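# Drive two feeder screws into a housing until tight

## Task

Take screws one at a time from the screw feeder and drive one into each of the two empty holes in the housing, turning each with the motor until the motor halts on its own (result shows stopped_at_torque=1); after that, do not turn or shift that screw again. A screw that was pressed in rather than turned must be fully unscrewed and then driven again. Once the last screw is done, raise the screwdriver well clear above the screw heads, release, and move away.

## Robot and tools

Robot: a single arm carrying a powered screwdriver. The tip of its hex key is the tool point (end_effector_position); the key lies along the tool point's +z axis and can be pressed back up to 12 mm. A vacuum sleeve around the key can hold a screw. A flat block about 9 cm long sticks out from the last joint's axis toward the tool's -y side and rotates with it, so watch its clearance.

Frame: the scene frame has its origin on the table surface under the arm base, +z up, +y to the left when facing along +x. Positions are in metres; orientations are quaternions in w, x, y, z order. The base may be slightly tilted, and the reported position can be a little off, more so at long reach.

The row: every motion command uses one row of 10 numbers: x, y, z, qw, qx, qy, qz, spindle, torque_limit, sleeve_vacuum. The first seven are an absolute target pose for the tool point in the scene frame (not an offset). The last three are each in [-1, 1]. spindle: +1 turns the key clockwise at 500 rpm (drives a screw in), -1 the other way at the same speed, with 0.5 s to reach full speed; the motor keeps the last value, even between calls, and the arm does not track the screw then, so set 0 at the end of an action. torque_limit maps -1 to 0.3 N m and +1 to 1.2 N m linearly. sleeve_vacuum above 0.01 holds a screw; anything else releases it. torque_limit and sleeve_vacuum persist until changed. Always resend the orientation you want in each row rather than copying a possibly drifted reported one.

execute_actions(actions): a list of actions; each action is a table of up to 15 rows, one per 1/30 s step; if shorter, its final row is held for the rest of the 15 steps. An empty list just returns state and images. An action is rejected if its target is more than 0.6 m from the tool point along any of the tool's axes at that moment; if the first action fails this or any action is malformed, nothing runs.

move(target, speed, blocking): target is one row as above (absolute pose plus tool values, the tool values applied at the start). The tool point follows a straight path there, taking 0.5 to 10 s (longer paths stop short at 10 s). speed is the path's top speed in m/s, 0.002 to 0.5, default 0.25; turning is capped at twice that in rad/s. It does not avoid obstacles, may lag, stray or overshoot speed. blocking=false returns after 0.5 s while the arm continues; then use wait(0) to check, and call wait or stop before sending new rows or moves. The result adds a move: line, e.g. done (at rest near target), off_target, moving, held (a check blocked the last step) or fault, plus limits (paced = the pose was clipped; held = some steps blocked, after which the arm can surge faster) and the distance to target.

wait(seconds): 0 to 10; the arm keeps its last command and a running move continues. stop(): brakes a running move; fast moves need more room; the motor keeps running. zoom_image(camera, region): camera is cam_head_left, cam_head_right or cam_wrist; region is [x0, y0, x1, y1] in pixels of that camera's 672x504 image, origin top-left, at most 504 by 504. finished_scene(scene): ends the current scene (give its number); irreversible, so only call once both screws are tight and the tool is raised clear.

Controller behaviour: each step the commanded pose is limited to 70 mm and 16 degrees from the measured pose, and position wins over orientation if both cannot be met. A distant target therefore needs several actions; after an action the arm stops at the last clipped pose. "Hand target" in results is what the controller is currently heading for. A "pose unreachable" line means the clearance check altered or blocked the command.

Screwing procedure: place the tool point on the screw axis, 2 mm below the top of the head, and rotate slowly with spindle between -0.2 and 0.2 (negative seats the key without advancing; positive also drives). While the screw advances, lower the arm 0.7 mm per turn. The motor stops at 95% of torque_limit (when the head seats or the thread jams) and stopped_at_torque becomes 1; a new positive spindle only works after spindle has been 0 or negative for 0.5 s straight. When unscrewing, the motor does not self-stop; if turns is not decreasing, raise torque_limit.

What to avoid: pressing into firm surfaces (the arm is stiff; aiming even slightly past contact can fault), fast contacts, dropping screws, and knocking anything off the table, which fails the task. Loose objects may get occasional small pushes. A fault stops the arm for 10 s and skips the rest of the call: triggered by joint contact torque reaching its load limit (waist, shoulder, elbow 152 N m; forearm roll, wrist pitch, wrist roll 38 N m, held weight included) or an external force of 150 N. Holding loads heats motors; a MOTOR HOT line warns before an OVER-TEMPERATURE FAULT brakes the arm. Joint ranges (rad): waist ±3.491, shoulder ±3.140, elbow -1.187 to 4.328, forearm roll ±3.316, wrist pitch ±3.140, wrist roll ±3.927. The robot keeps acting on your last command while you think, and faster, smoother motion is better.

Cameras: cam_head_left, cam_head_right (fixed) and cam_wrist, each 672x504, returned in that order; calibration lines (OpenCV pinhole plus radial distortion, K, D, T_world_to_cam) are given and may be off by a few degrees or millimetres.

Each tool is called after "Emit:" as name(argument=value, ...) on one line, values as JSON.

## Session

Emit:
execute_actions(actions=[])

Scene clock: 0.00 s.
end_effector_position=(+0.5582, -0.0031, +0.2210) sleeve_vacuum_kpa=0 screw_detected=0 stopped_at_torque=0 turns=0.00 end_effector_quat_wxyz=(-0.261, +0.688, +0.668, -0.113)
Joint positions: [ 0.311  0.086  0.683 -0.    -2.173 -0.31 ]
Joint velocities: [ 0.    -0.     0.001 -0.    -0.001 -0.   ]
Hand target: +0.558, -0.003, +0.221; -0.261, +0.688, +0.668, -0.113

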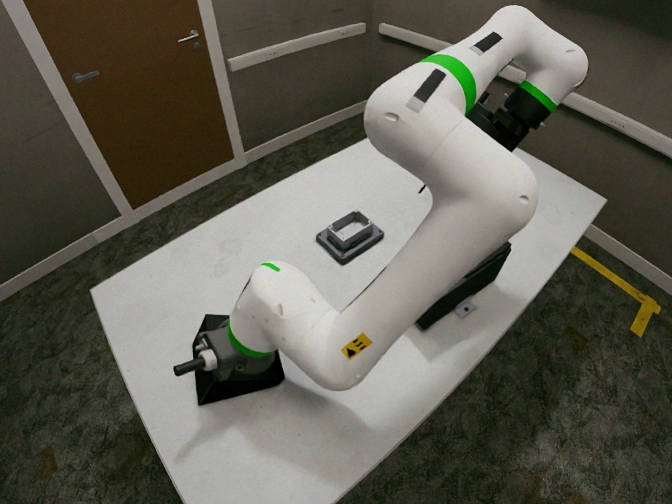

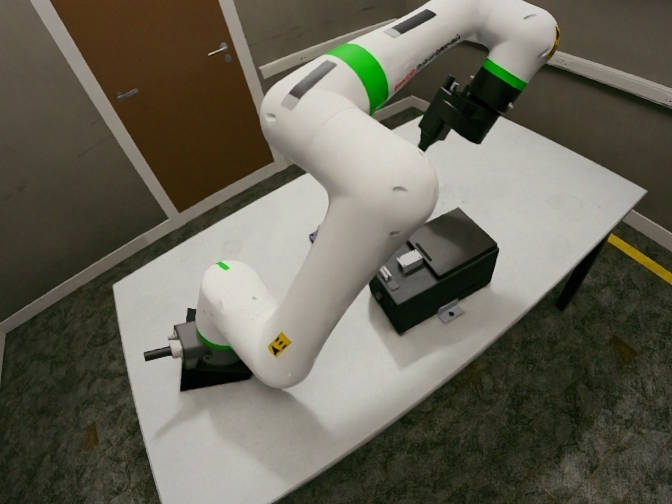

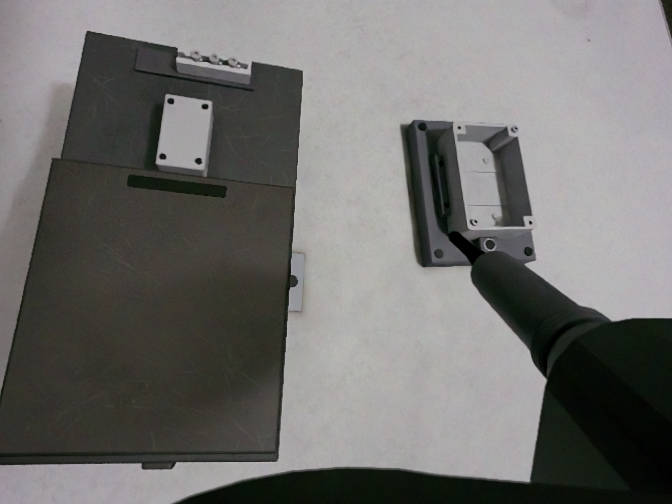

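Emit:
zoom_image(camera="cam_wrist", region=[390, 100, 560, 270])

Emit:
zoom_image(camera="cam_wrist", region=[120, 30, 280, 130])

Region (390, 100, 560, 270) of cam_wrist's 672x504 image, scaled by 2.965, with more detail than that image has.

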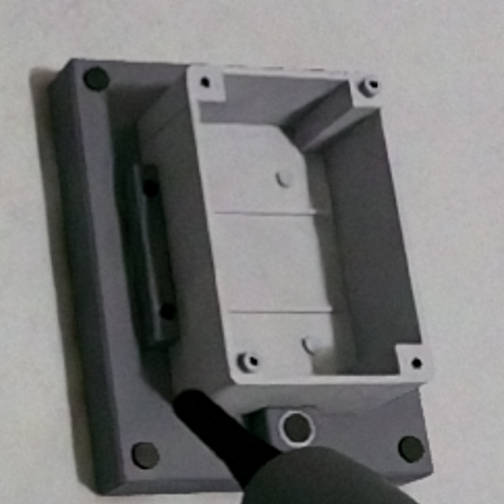

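Region (120, 30, 280, 130) of cam_wrist's 672x504 image, scaled by 3.150, with more detail than that image has; it fills the top 315 rows of this view, and the rest is white.

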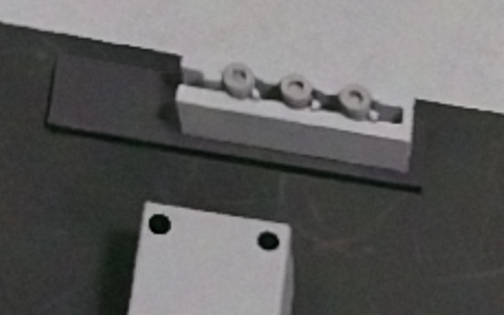

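Emit:
move(target=[0.345, -0.13, 0.2, 0, 0.7071, 0.7071, 0, 0, 0, 0])

Scene clock: 2.50 s.
end_effector_position=(+0.3459, -0.1317, +0.1990) sleeve_vacuum_kpa=0 screw_detected=0 stopped_at_torque=0 turns=0.00 end_effector_quat_wxyz=(-0.061, +0.703, +0.708, +0.032)
Joint positions: [ 0.412 -0.994 -0.351  0.257 -1.777 -0.234]
Joint velocities: [-0.228  0.018  0.008 -0.101  0.093  0.175]
Hand target: +0.346, -0.132, +0.199; -0.060, +0.703, +0.708, +0.033
Off the commanded pose: 0.002 m, 8 deg.
move: off_target
camera_calibration (this result's frames):
cam_wrist: T_world_to_cam=[[-0.0143142, 0.98321, 0.181916, 0.160949], [0.97098, -0.0297696, 0.237299, -0.386494], [0.238731, 0.180034, -0.954251, 0.399055], [0, 0, 0, 1]] pos_world=[0.282315, -0.241596, 0.443234]

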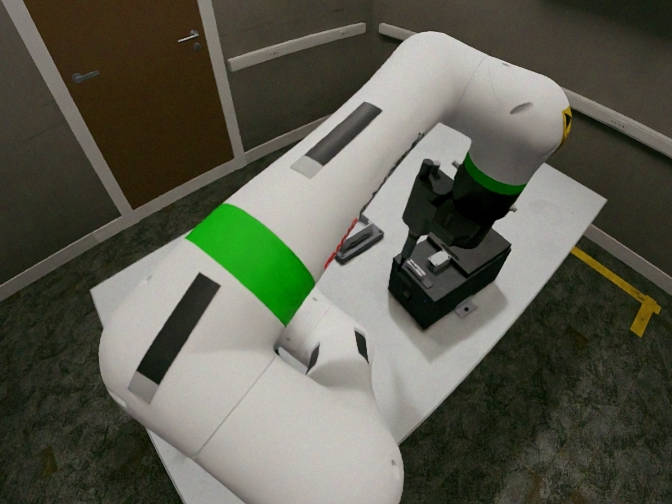

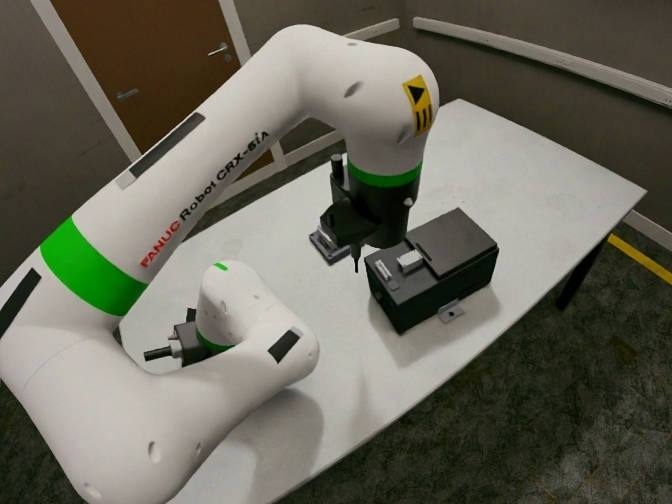

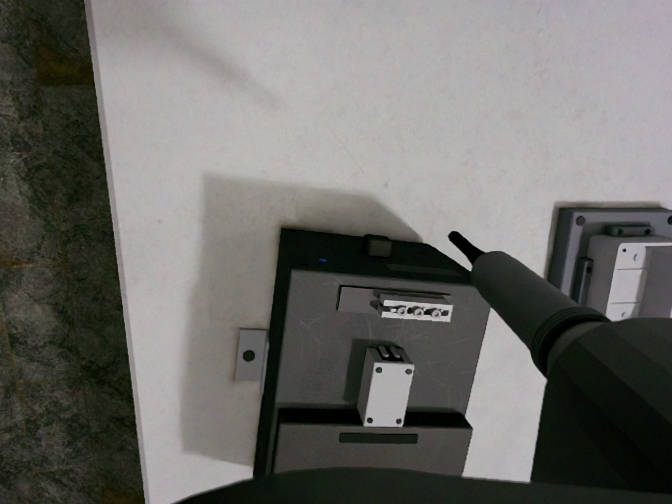

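Emit:
move(target=[0.37, -0.13, 0.17, 0, 0.7071, 0.7071, 0, 0, 0, 0], speed=0.1)

Scene clock: 3.57 s.
end_effector_position=(+0.3707, -0.1311, +0.1695) sleeve_vacuum_kpa=0 screw_detected=0 stopped_at_torque=0 turns=0.00 end_effector_quat_wxyz=(-0.039, +0.704, +0.709, +0.015)
Joint positions: [ 0.624 -0.996 -0.432  0.394 -1.771 -0.416]
Joint velocities: [ 0.35  -0.049 -0.028  0.147 -0.171 -0.264]
Hand target: +0.371, -0.131, +0.169; -0.039, +0.703, +0.710, +0.014
Off the commanded pose: 0.001 m, 5 deg.
move: off_target
camera_calibration (this result's frames):
cam_wrist: T_world_to_cam=[[-0.0180679, 0.991704, 0.127266, 0.177851], [0.969449, -0.0137664, 0.244906, -0.40218], [0.244627, 0.127803, -0.961158, 0.356962], [0, 0, 0, 1]] pos_world=[0.305785, -0.227532, 0.418959]

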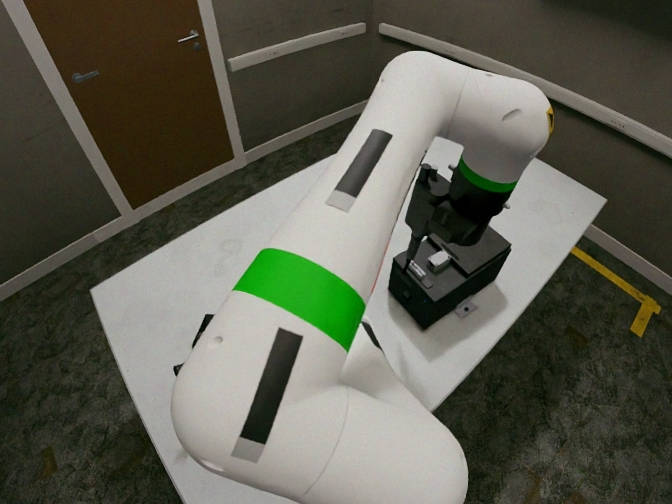

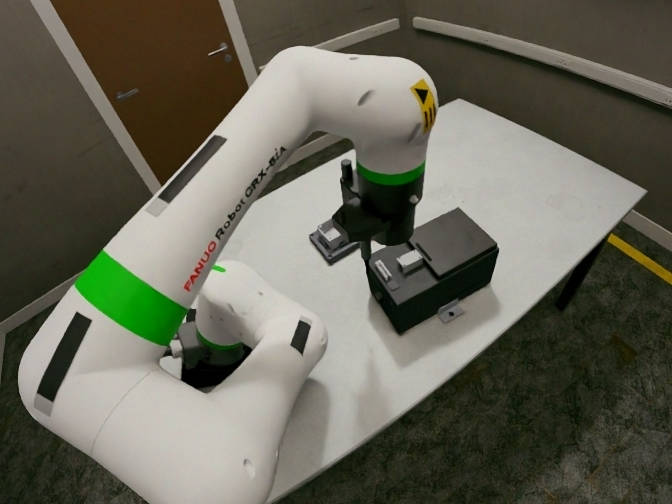

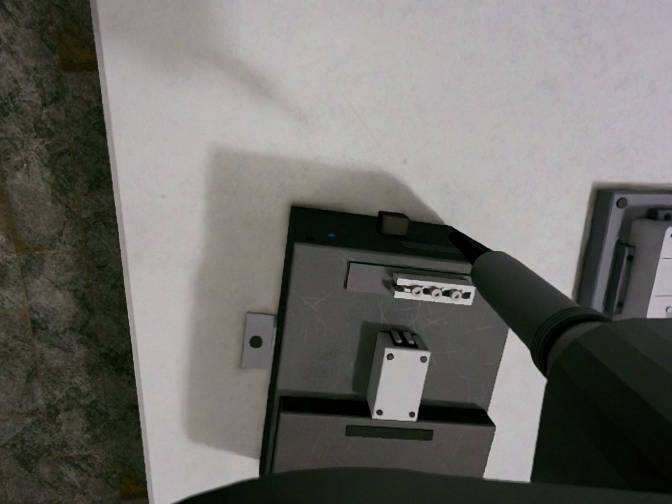

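Emit:
execute_actions(actions=[[[0.385, -0.13, 0.16, 0, 0.7071, 0.7071, 0, 0, 0, 0]],[[0.385, -0.13, 0.16, 0, 0.7071, 0.7071, 0, 0, 0, 0]],[[0.385, -0.13, 0.16, 0, 0.7071, 0.7071, 0, 0, 0, 0]],[[0.385, -0.13, 0.16, 0, 0.7071, 0.7071, 0, 0, 0, 0]]])

Scene clock: 5.63 s.
end_effector_position=(+0.3858, -0.1308, +0.1593) sleeve_vacuum_kpa=0 screw_detected=0 stopped_at_torque=0 turns=0.00 end_effector_quat_wxyz=(-0.021, +0.705, +0.709, +0.000)
Joint positions: [ 0.932 -1.028 -0.48   0.538 -1.895 -0.657]
Joint velocities: [ 0.001 -0.001 -0.001 -0.     0.001 -0.001]
Hand target: +0.386, -0.131, +0.159; -0.021, +0.705, +0.709, +0.000
Off the commanded pose: 0.001 m, 2 deg.
camera_calibration (this result's frames):
cam_wrist: T_world_to_cam=[[-0.0168525, 0.99661, 0.080521, 0.186755], [0.968242, -0.00382488, 0.249987, -0.41344], [0.249448, 0.0821767, -0.964895, 0.336225], [0, 0, 0, 1]] pos_world=[0.319586, -0.215333, 0.412738]

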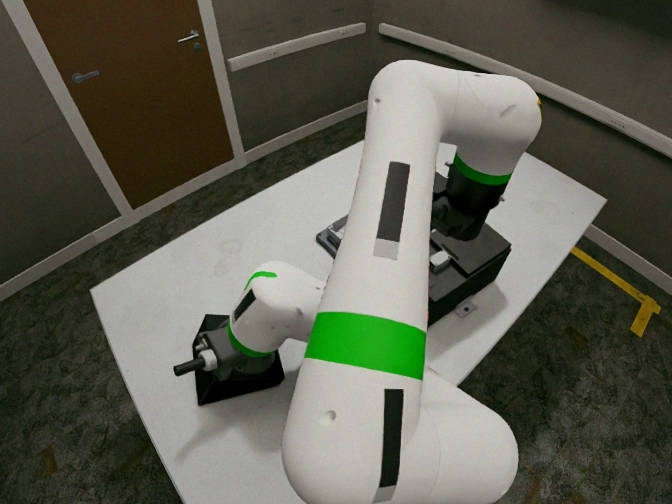

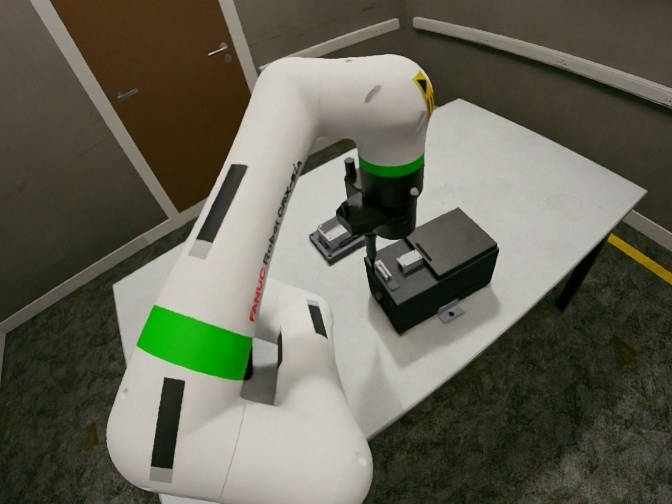

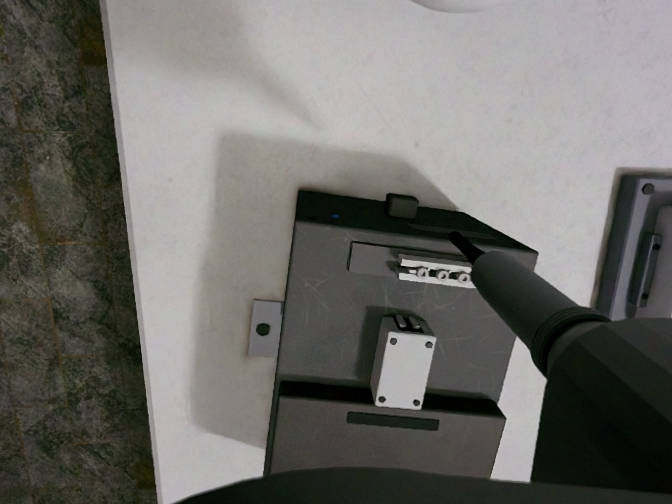

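Emit:
zoom_image(camera="cam_head_right", region=[330, 210, 450, 330])

Emit:
zoom_image(camera="cam_wrist", region=[380, 200, 520, 320])

Region (330, 210, 450, 330) of cam_head_right's 672x504 image, scaled by 4.200, with more detail than that image has.

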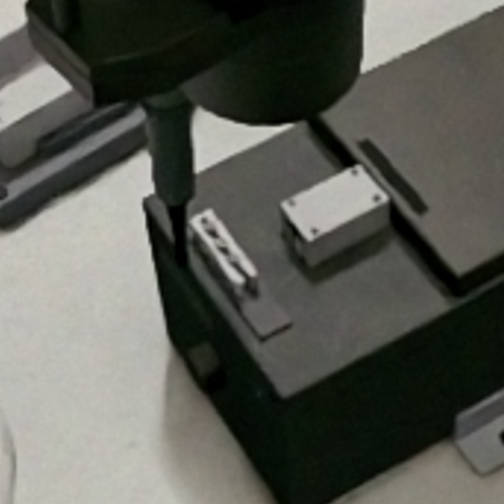

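Region (380, 200, 520, 320) of cam_wrist's 672x504 image, scaled by 3.600, with more detail than that image has; it fills the top 432 rows of this view, and the rest is white.

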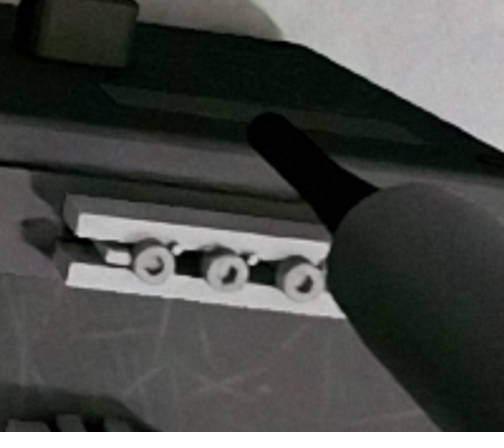

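Emit:
execute_actions(actions=[[[0.386, -0.131, 0.18, 0, 0.7071, 0.7071, 0, 0, 0, 0]],[[0.40, -0.135, 0.185, 0, 0.7071, 0.7071, 0, 0, 0, 0]],[[0.408, -0.137, 0.18, 0, 0.7071, 0.7071, 0, 0, 0, 0]],[[0.408, -0.137, 0.18, 0, 0.7071, 0.7071, 0, 0, 0, 0]],[[0.408, -0.137, 0.18, 0, 0.7071, 0.7071, 0, 0, 0, 0]]])

Emit:
zoom_image(camera="cam_wrist", region=[380, 170, 520, 290])

Emit:
zoom_image(camera="cam_head_right", region=[330, 210, 450, 330])

Scene clock: 8.70 s.
end_effector_position=(+0.4087, -0.1376, +0.1795) sleeve_vacuum_kpa=0 screw_detected=0 stopped_at_torque=0 turns=0.00 end_effector_quat_wxyz=(-0.008, +0.706, +0.708, -0.001)
Joint positions: [ 1.007 -0.99  -0.418  0.589 -1.947 -0.694]
Joint velocities: [ 0.001  0.     0.001  0.001  0.    -0.001]
Hand target: +0.409, -0.138, +0.179; -0.008, +0.706, +0.708, -0.001
Off the commanded pose: 0.001 m, 1 deg.
camera_calibration (this result's frames):
cam_wrist: T_world_to_cam=[[-0.0147147, 0.998009, 0.0613276, 0.195055], [0.96392, -0.00214485, 0.266182, -0.441562], [0.265784, 0.0630317, -0.96197, 0.340658], [0, 0, 0, 1]] pos_world=[0.337959, -0.217086, 0.433277]

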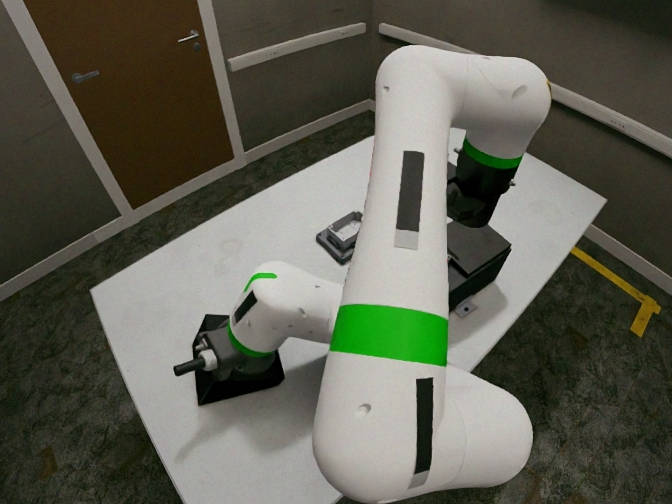

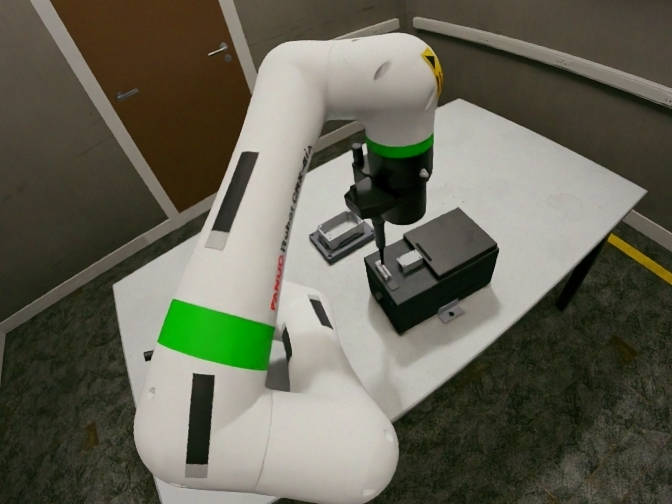

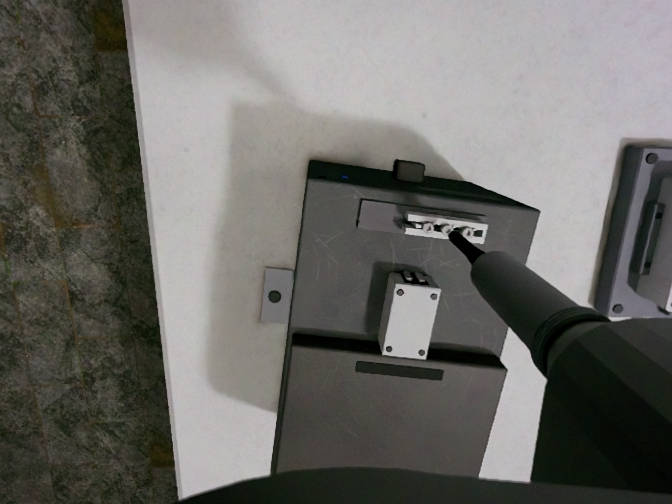

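Region (380, 170, 520, 290) of cam_wrist's 672x504 image, scaled by 3.600, with more detail than that image has; it fills the top 432 rows of this view, and the rest is white.

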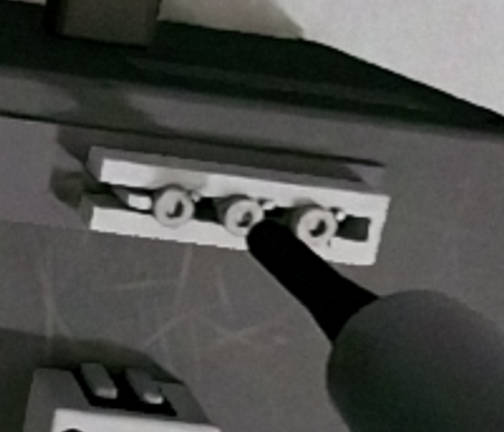

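Region (330, 210, 450, 330) of cam_head_right's 672x504 image, scaled by 4.200, with more detail than that image has.

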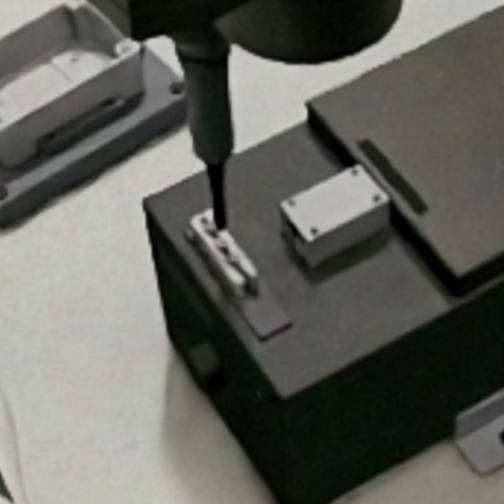

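Emit:
move(target=[0.408, -0.137, 0.171, 0, 0.7071, 0.7071, 0, 0, 0, 0], speed=0.03)

Emit:
zoom_image(camera="cam_wrist", region=[410, 200, 500, 270])

Emit:
zoom_image(camera="cam_head_right", region=[360, 240, 410, 290])

Scene clock: 9.57 s.
end_effector_position=(+0.4084, -0.1373, +0.1707) sleeve_vacuum_kpa=0 screw_detected=0 stopped_at_torque=0 turns=0.00 end_effector_quat_wxyz=(-0.002, +0.707, +0.707, -0.000)
Joint positions: [ 1.013 -1.005 -0.451  0.6   -1.934 -0.707]
Joint velocities: [ 0.018 -0.003 -0.002  0.005 -0.016 -0.012]
Hand target: +0.408, -0.137, +0.171; -0.002, +0.707, +0.707, -0.000
Off the commanded pose: 0.001 m, 0 deg.
move: done
camera_calibration (this result's frames):
cam_wrist: T_world_to_cam=[[-0.0133546, 0.998488, 0.0533232, 0.196165], [0.961385, -0.0018384, 0.275199, -0.439412], [0.274881, 0.0549393, -0.959907, 0.327131], [0, 0, 0, 1]] pos_world=[0.335142, -0.214649, 0.424481]

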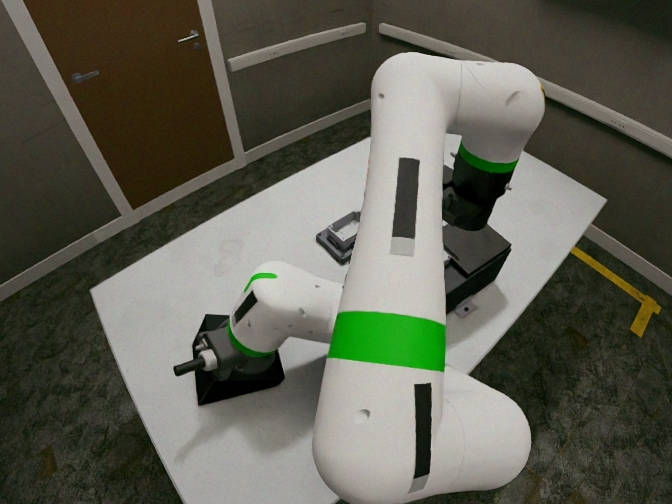

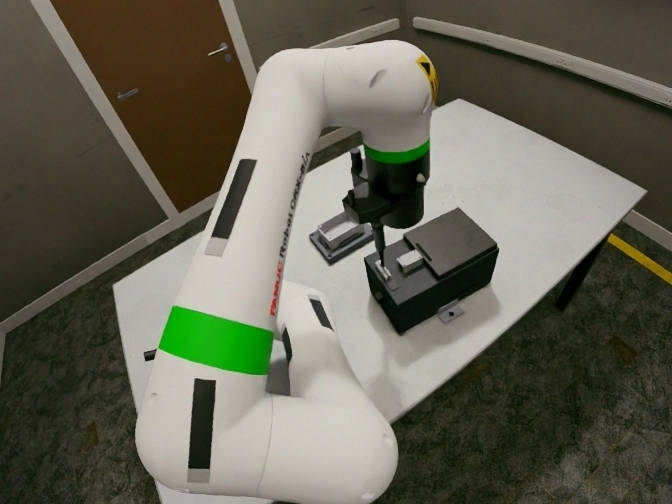

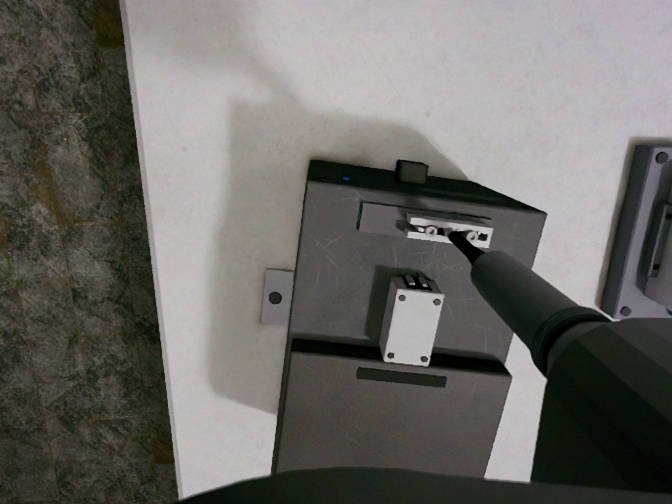

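Region (410, 200, 500, 270) of cam_wrist's 672x504 image, scaled by 5.600, with more detail than that image has.

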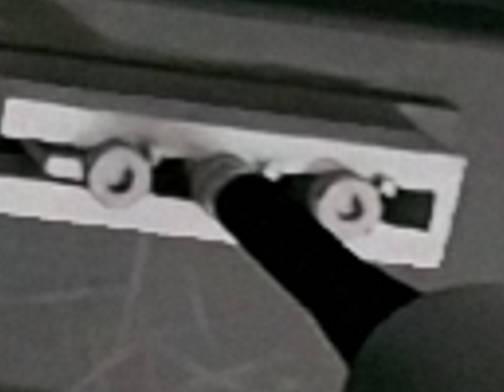

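Region (360, 240, 410, 290) of cam_head_right's 672x504 image, scaled by 10.080, with more detail than that image has.

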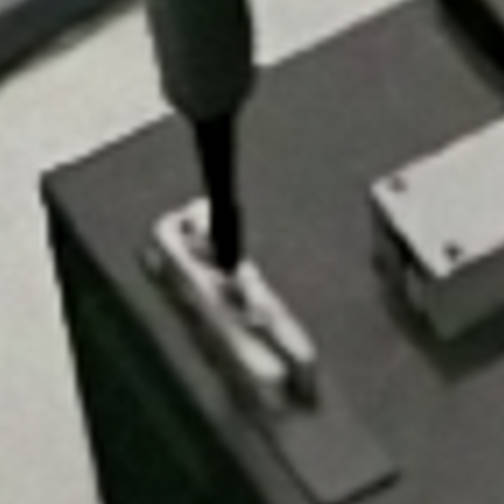

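Emit:
move(target=[0.408, -0.137, 0.165, 0, 0.7071, 0.7071, 0, -0.1, 0, 1], speed=0.01)

Emit:
zoom_image(camera="cam_wrist", region=[410, 200, 500, 270])

Scene clock: 10.53 s.
end_effector_position=(+0.4077, -0.1368, +0.1651) sleeve_vacuum_kpa=30 screw_detected=0 stopped_at_torque=0 turns=-0.66 end_effector_quat_wxyz=(+0.001, +0.707, +0.707, +0.000)
Joint positions: [ 1.003 -1.012 -0.47   0.601 -1.917 -0.705]
Joint velocities: [-0.032  0.009  0.    -0.011  0.021  0.022]
Hand target: +0.408, -0.137, +0.165; +0.001, +0.707, +0.707, +0.000
Off the commanded pose: 0.000 m, 0 deg.
move: done
camera_calibration (this result's frames):
cam_wrist: T_world_to_cam=[[-0.0125588, 0.998721, 0.0489707, 0.196465], [0.960075, -0.00164375, 0.279738, -0.43739], [0.279461, 0.0505287, -0.958827, 0.319276], [0, 0, 0, 1]] pos_world=[0.333169, -0.213065, 0.418864]

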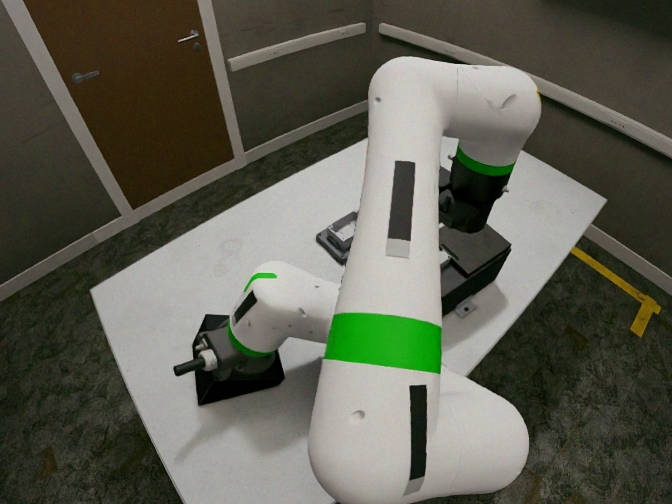

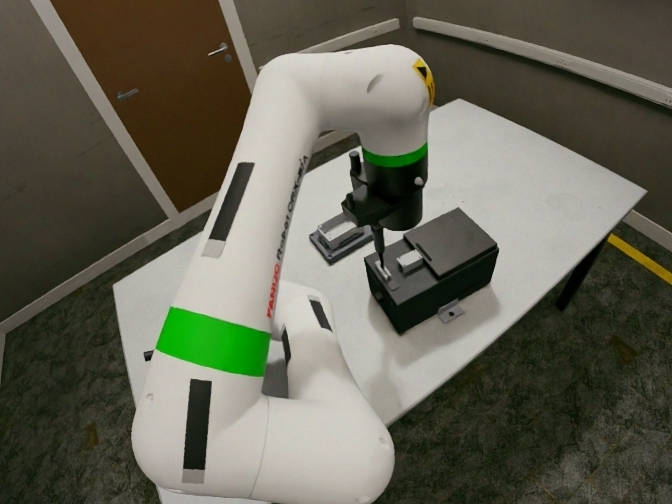

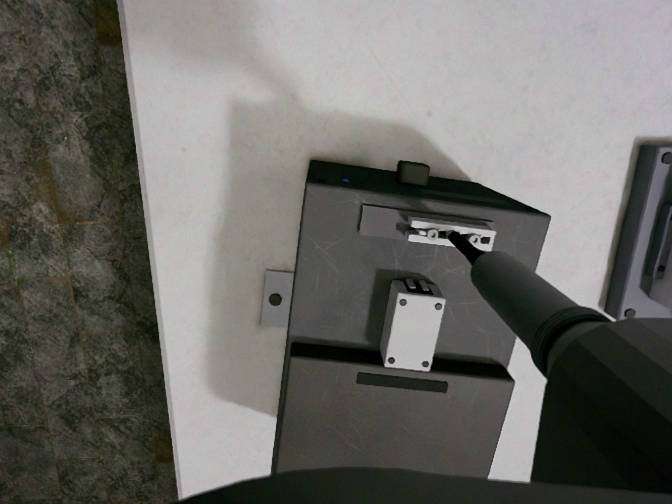

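Region (410, 200, 500, 270) of cam_wrist's 672x504 image, scaled by 5.600, with more detail than that image has.

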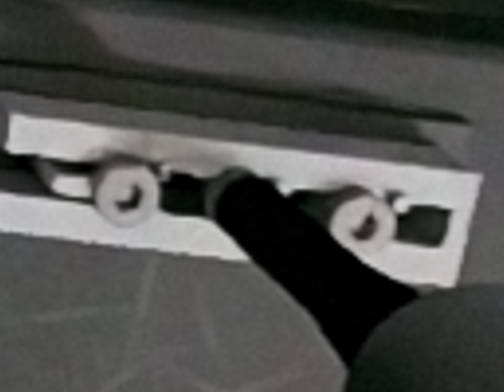

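Emit:
execute_actions(actions=[[[0.4082, -0.1374, 0.164, 0, 0.7071, 0.7071, 0, -0.1, 0, 1]],[[0.4082, -0.1374, 0.164, 0, 0.7071, 0.7071, 0, 0, 0, 1]]])

Scene clock: 11.57 s.
end_effector_position=(+0.4080, -0.1372, +0.1641) sleeve_vacuum_kpa=39 screw_detected=1 stopped_at_torque=0 turns=-1.10 end_effector_quat_wxyz=(+0.001, +0.707, +0.707, -0.000)
Joint positions: [ 0.906 -0.991 -0.464  0.572 -1.859 -0.641]
Joint velocities: [-0.121  0.029  0.013 -0.041  0.069  0.082]
Hand target: +0.408, -0.137, +0.164; +0.001, +0.707, +0.707, -0.000
Off the commanded pose: 0.000 m, 0 deg.
camera_calibration (this result's frames):
cam_wrist: T_world_to_cam=[[-0.0125194, 0.998719, 0.0490277, 0.196843], [0.960177, -0.00167906, 0.279388, -0.437314], [0.279112, 0.050573, -0.958926, 0.318428], [0, 0, 0, 1]] pos_world=[0.333486, -0.213429, 0.417878]

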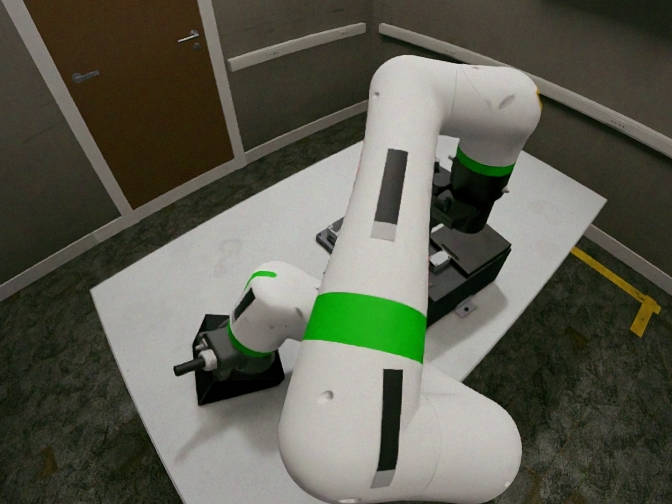

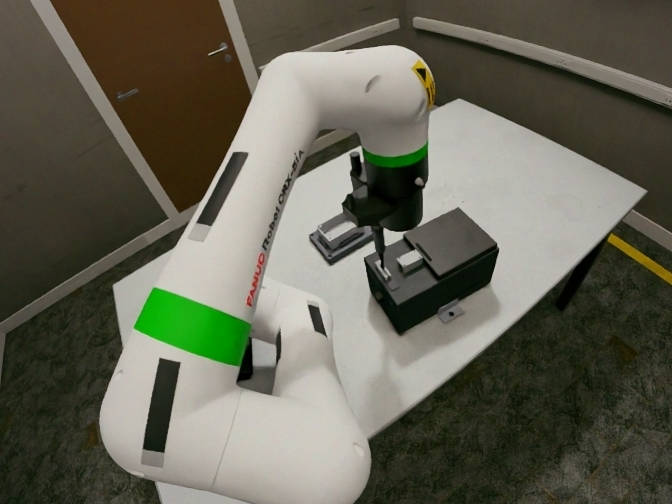

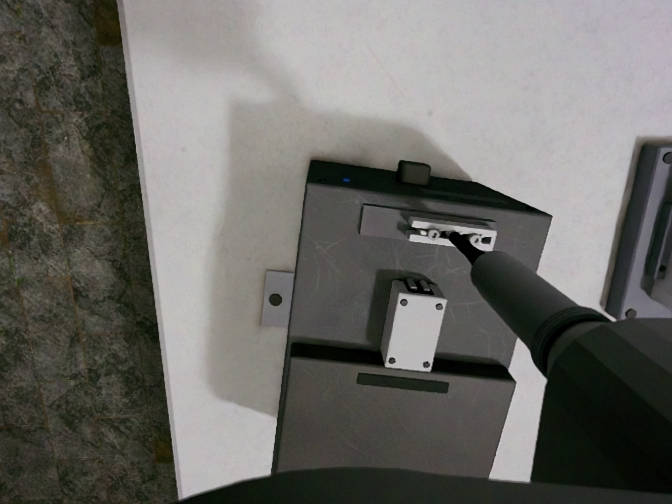

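Emit:
execute_actions(actions=[[[0.4082, -0.1374, 0.1625, 0, 0.7071, 0.7071, 0, -0.1, 0, 1]],[[0.4082, -0.1374, 0.1625, 0, 0.7071, 0.7071, 0, 0, 0, 1]]])

Emit:
zoom_image(camera="cam_wrist", region=[410, 200, 500, 270])

Scene clock: 12.63 s.
end_effector_position=(+0.4082, -0.1374, +0.1625) sleeve_vacuum_kpa=39 screw_detected=1 stopped_at_torque=0 turns=-1.51 end_effector_quat_wxyz=(-0.000, +0.707, +0.707, -0.000)
Joint positions: [ 0.822 -0.972 -0.459  0.543 -1.809 -0.584]
Joint velocities: [-0.006  0.001  0.    -0.003  0.002  0.004]
Hand target: +0.408, -0.137, +0.162; -0.000, +0.707, +0.707, -0.000
Off the commanded pose: 0.000 m, 0 deg.
camera_calibration (this result's frames):
cam_wrist: T_world_to_cam=[[-0.0128152, 0.998647, 0.0503954, 0.197002], [0.960521, -0.00171312, 0.278201, -0.437036], [0.277911, 0.051971, -0.9592, 0.31755], [0, 0, 0, 1]] pos_world=[0.334056, -0.213987, 0.41625]

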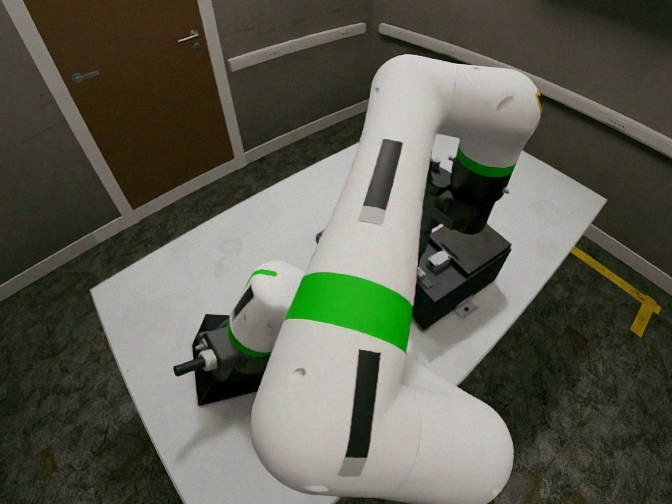

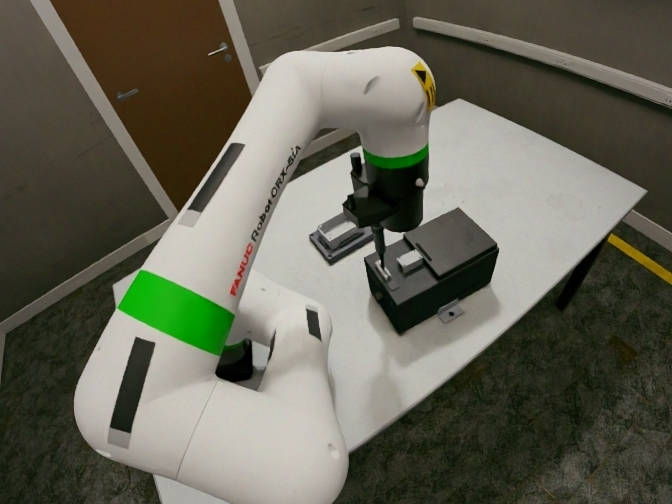

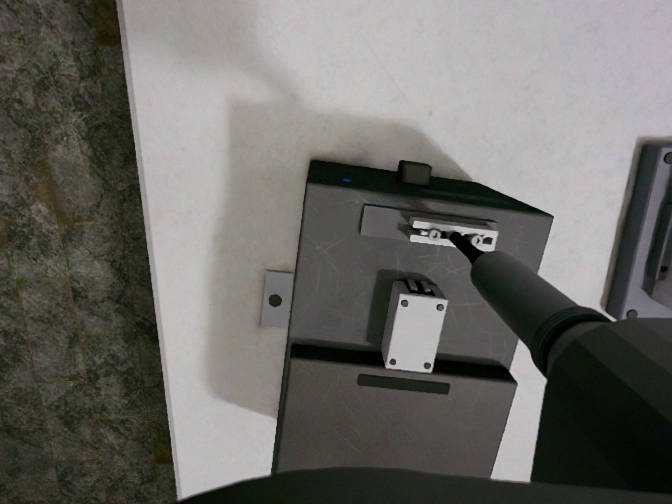

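Region (410, 200, 500, 270) of cam_wrist's 672x504 image, scaled by 5.600, with more detail than that image has.

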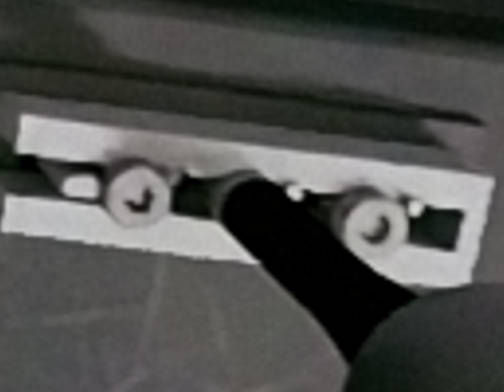

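Emit:
move(target=[0.4082, -0.1374, 0.195, 0, 0.7071, 0.7071, 0, 0, 0, 1], speed=0.04)

Emit:
move(target=[0.47, 0.0, 0.19, 0, 0.7071, 0.7071, 0, 0, 0, 1], speed=0.15)

Emit:
move(target=[0.51, 0.17, 0.13, 0, 0.7071, 0.7071, 0, 0, 0, 1], speed=0.15)

Scene clock: 13.83 s.
end_effector_position=(+0.4092, -0.1381, +0.1945) sleeve_vacuum_kpa=39 screw_detected=1 stopped_at_torque=0 turns=-1.51 end_effector_quat_wxyz=(-0.019, +0.705, +0.709, -0.001)
Joint positions: [ 0.977 -0.961 -0.362  0.565 -1.959 -0.661]
Joint velocities: [-0.     0.     0.     0.    -0.001  0.   ]
Hand target: +0.409, -0.138, +0.194; -0.019, +0.705, +0.709, -0.001
Off the commanded pose: 0.001 m, 2 deg.
move: done
camera_calibration (this result's frames):
cam_wrist: T_world_to_cam=[[-0.016998, 0.996979, 0.0757943, 0.192664], [0.967772, -0.00264381, 0.251814, -0.444907], [0.251253, 0.0776319, -0.964803, 0.363528], [0, 0, 0, 1]] pos_world=[0.342506, -0.221479, 0.448164]

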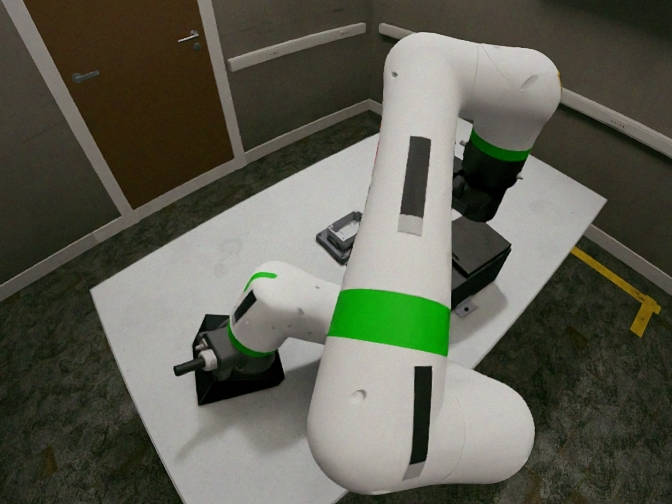

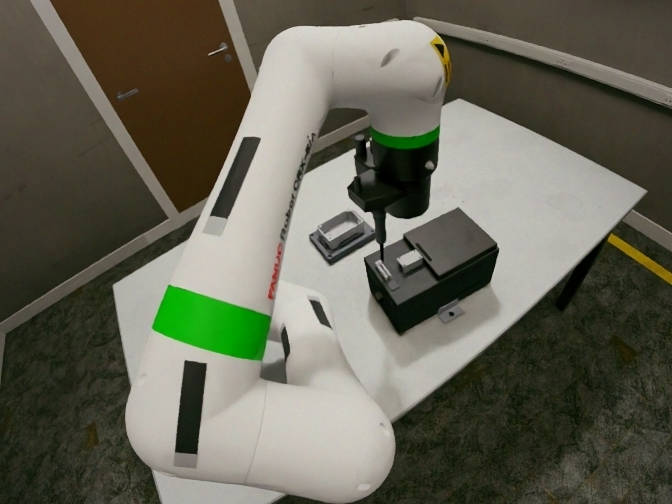

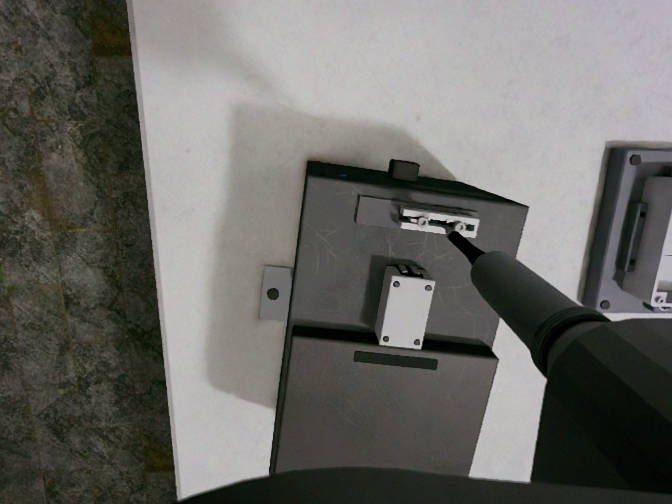

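Scene clock: 15.17 s.
end_effector_position=(+0.4695, -0.0001, +0.1902) sleeve_vacuum_kpa=39 screw_detected=1 stopped_at_torque=0 turns=-1.51 end_effector_quat_wxyz=(+0.001, +0.707, +0.707, +0.000)
Joint positions: [ 1.344 -0.743 -0.378  0.617 -1.949 -1.082]
Joint velocities: [-0.001  0.001  0.001 -0.001 -0.     0.001]
Hand target: +0.470, -0.000, +0.190; +0.001, +0.707, +0.707, +0.000
Off the commanded pose: 0.001 m, 0 deg.
move: done
camera_calibration (this result's frames):
cam_wrist: T_world_to_cam=[[-0.0129478, 0.998677, 0.0497588, 0.0594244], [0.960128, -0.00148088, 0.279558, -0.503487], [0.279262, 0.0513945, -0.958838, 0.31927], [0, 0, 0, 1]] pos_world=[0.395021, -0.0765001, 0.443925]

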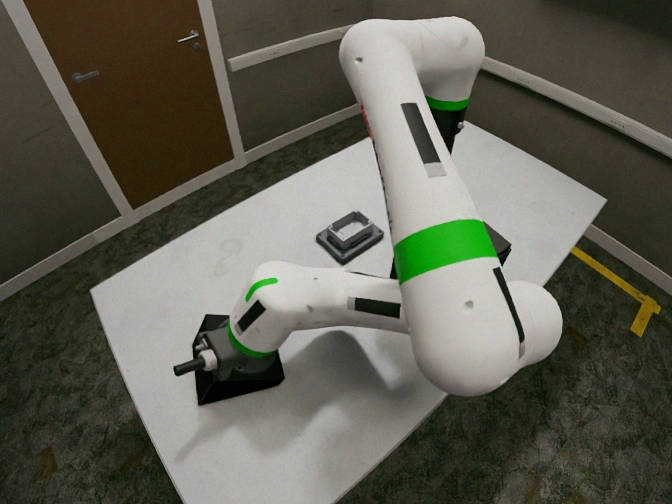

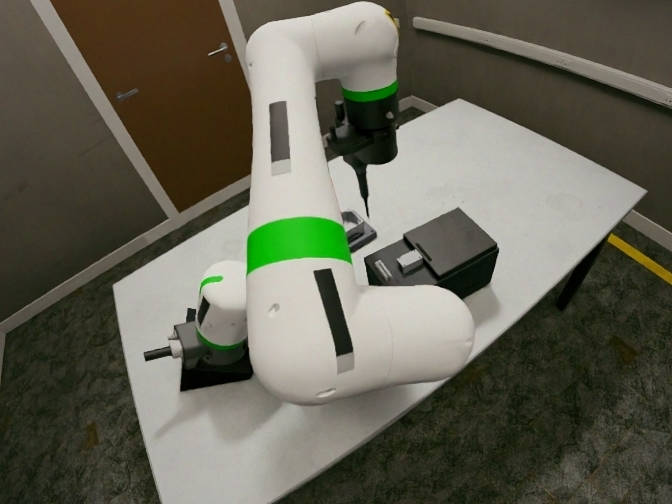

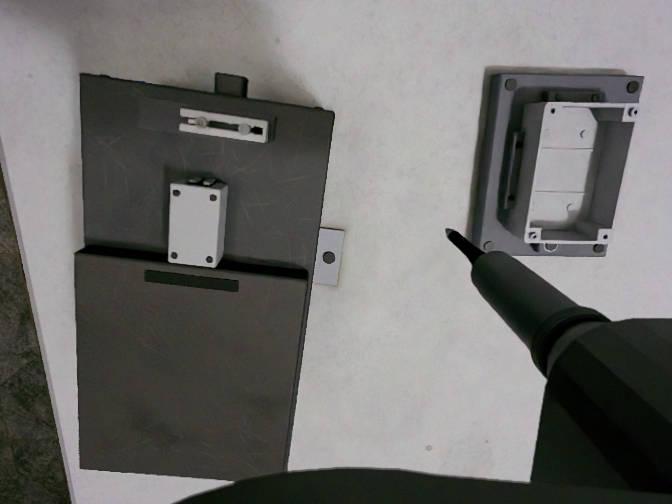

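Scene clock: 16.73 s.
end_effector_position=(+0.5091, +0.1698, +0.1299) sleeve_vacuum_kpa=39 screw_detected=1 stopped_at_torque=0 turns=-1.51 end_effector_quat_wxyz=(-0.000, +0.707, +0.707, -0.000)
Joint positions: [ 1.237 -0.371 -0.355  0.572 -1.601 -1.191]
Joint velocities: [-0.     0.001  0.001  0.     0.003 -0.   ]
Hand target: +0.509, +0.170, +0.130; -0.000, +0.707, +0.707, -0.000
Off the commanded pose: 0.001 m, 0 deg.
move: done
camera_calibration (this result's frames):
cam_wrist: T_world_to_cam=[[-0.0126325, 0.99864, 0.0505888, -0.106943], [0.960648, -0.00191886, 0.277762, -0.524334], [0.277481, 0.0521068, -0.959317, 0.242489], [0, 0, 0, 1]] pos_world=[0.435064, 0.0931558, 0.383674]

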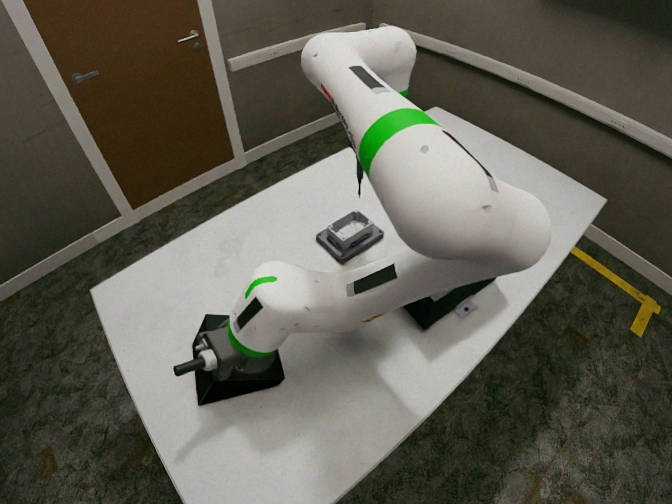

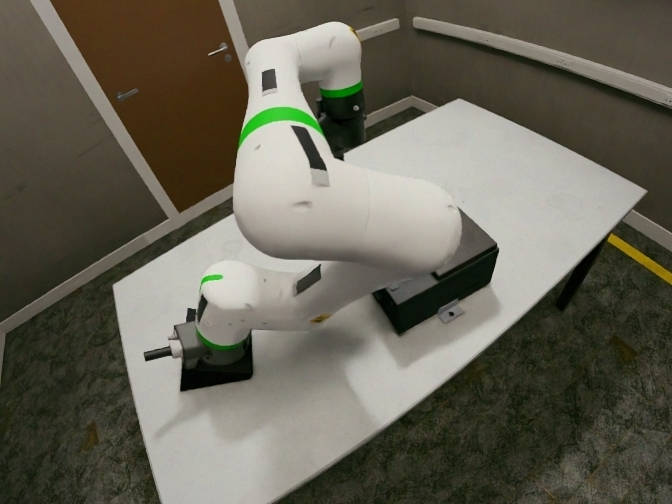

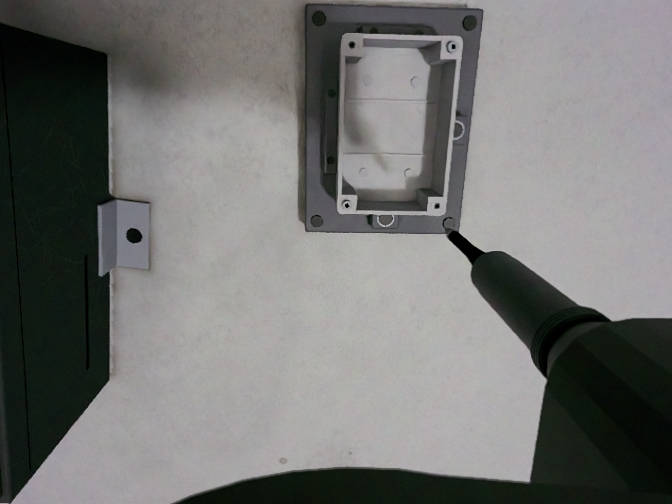

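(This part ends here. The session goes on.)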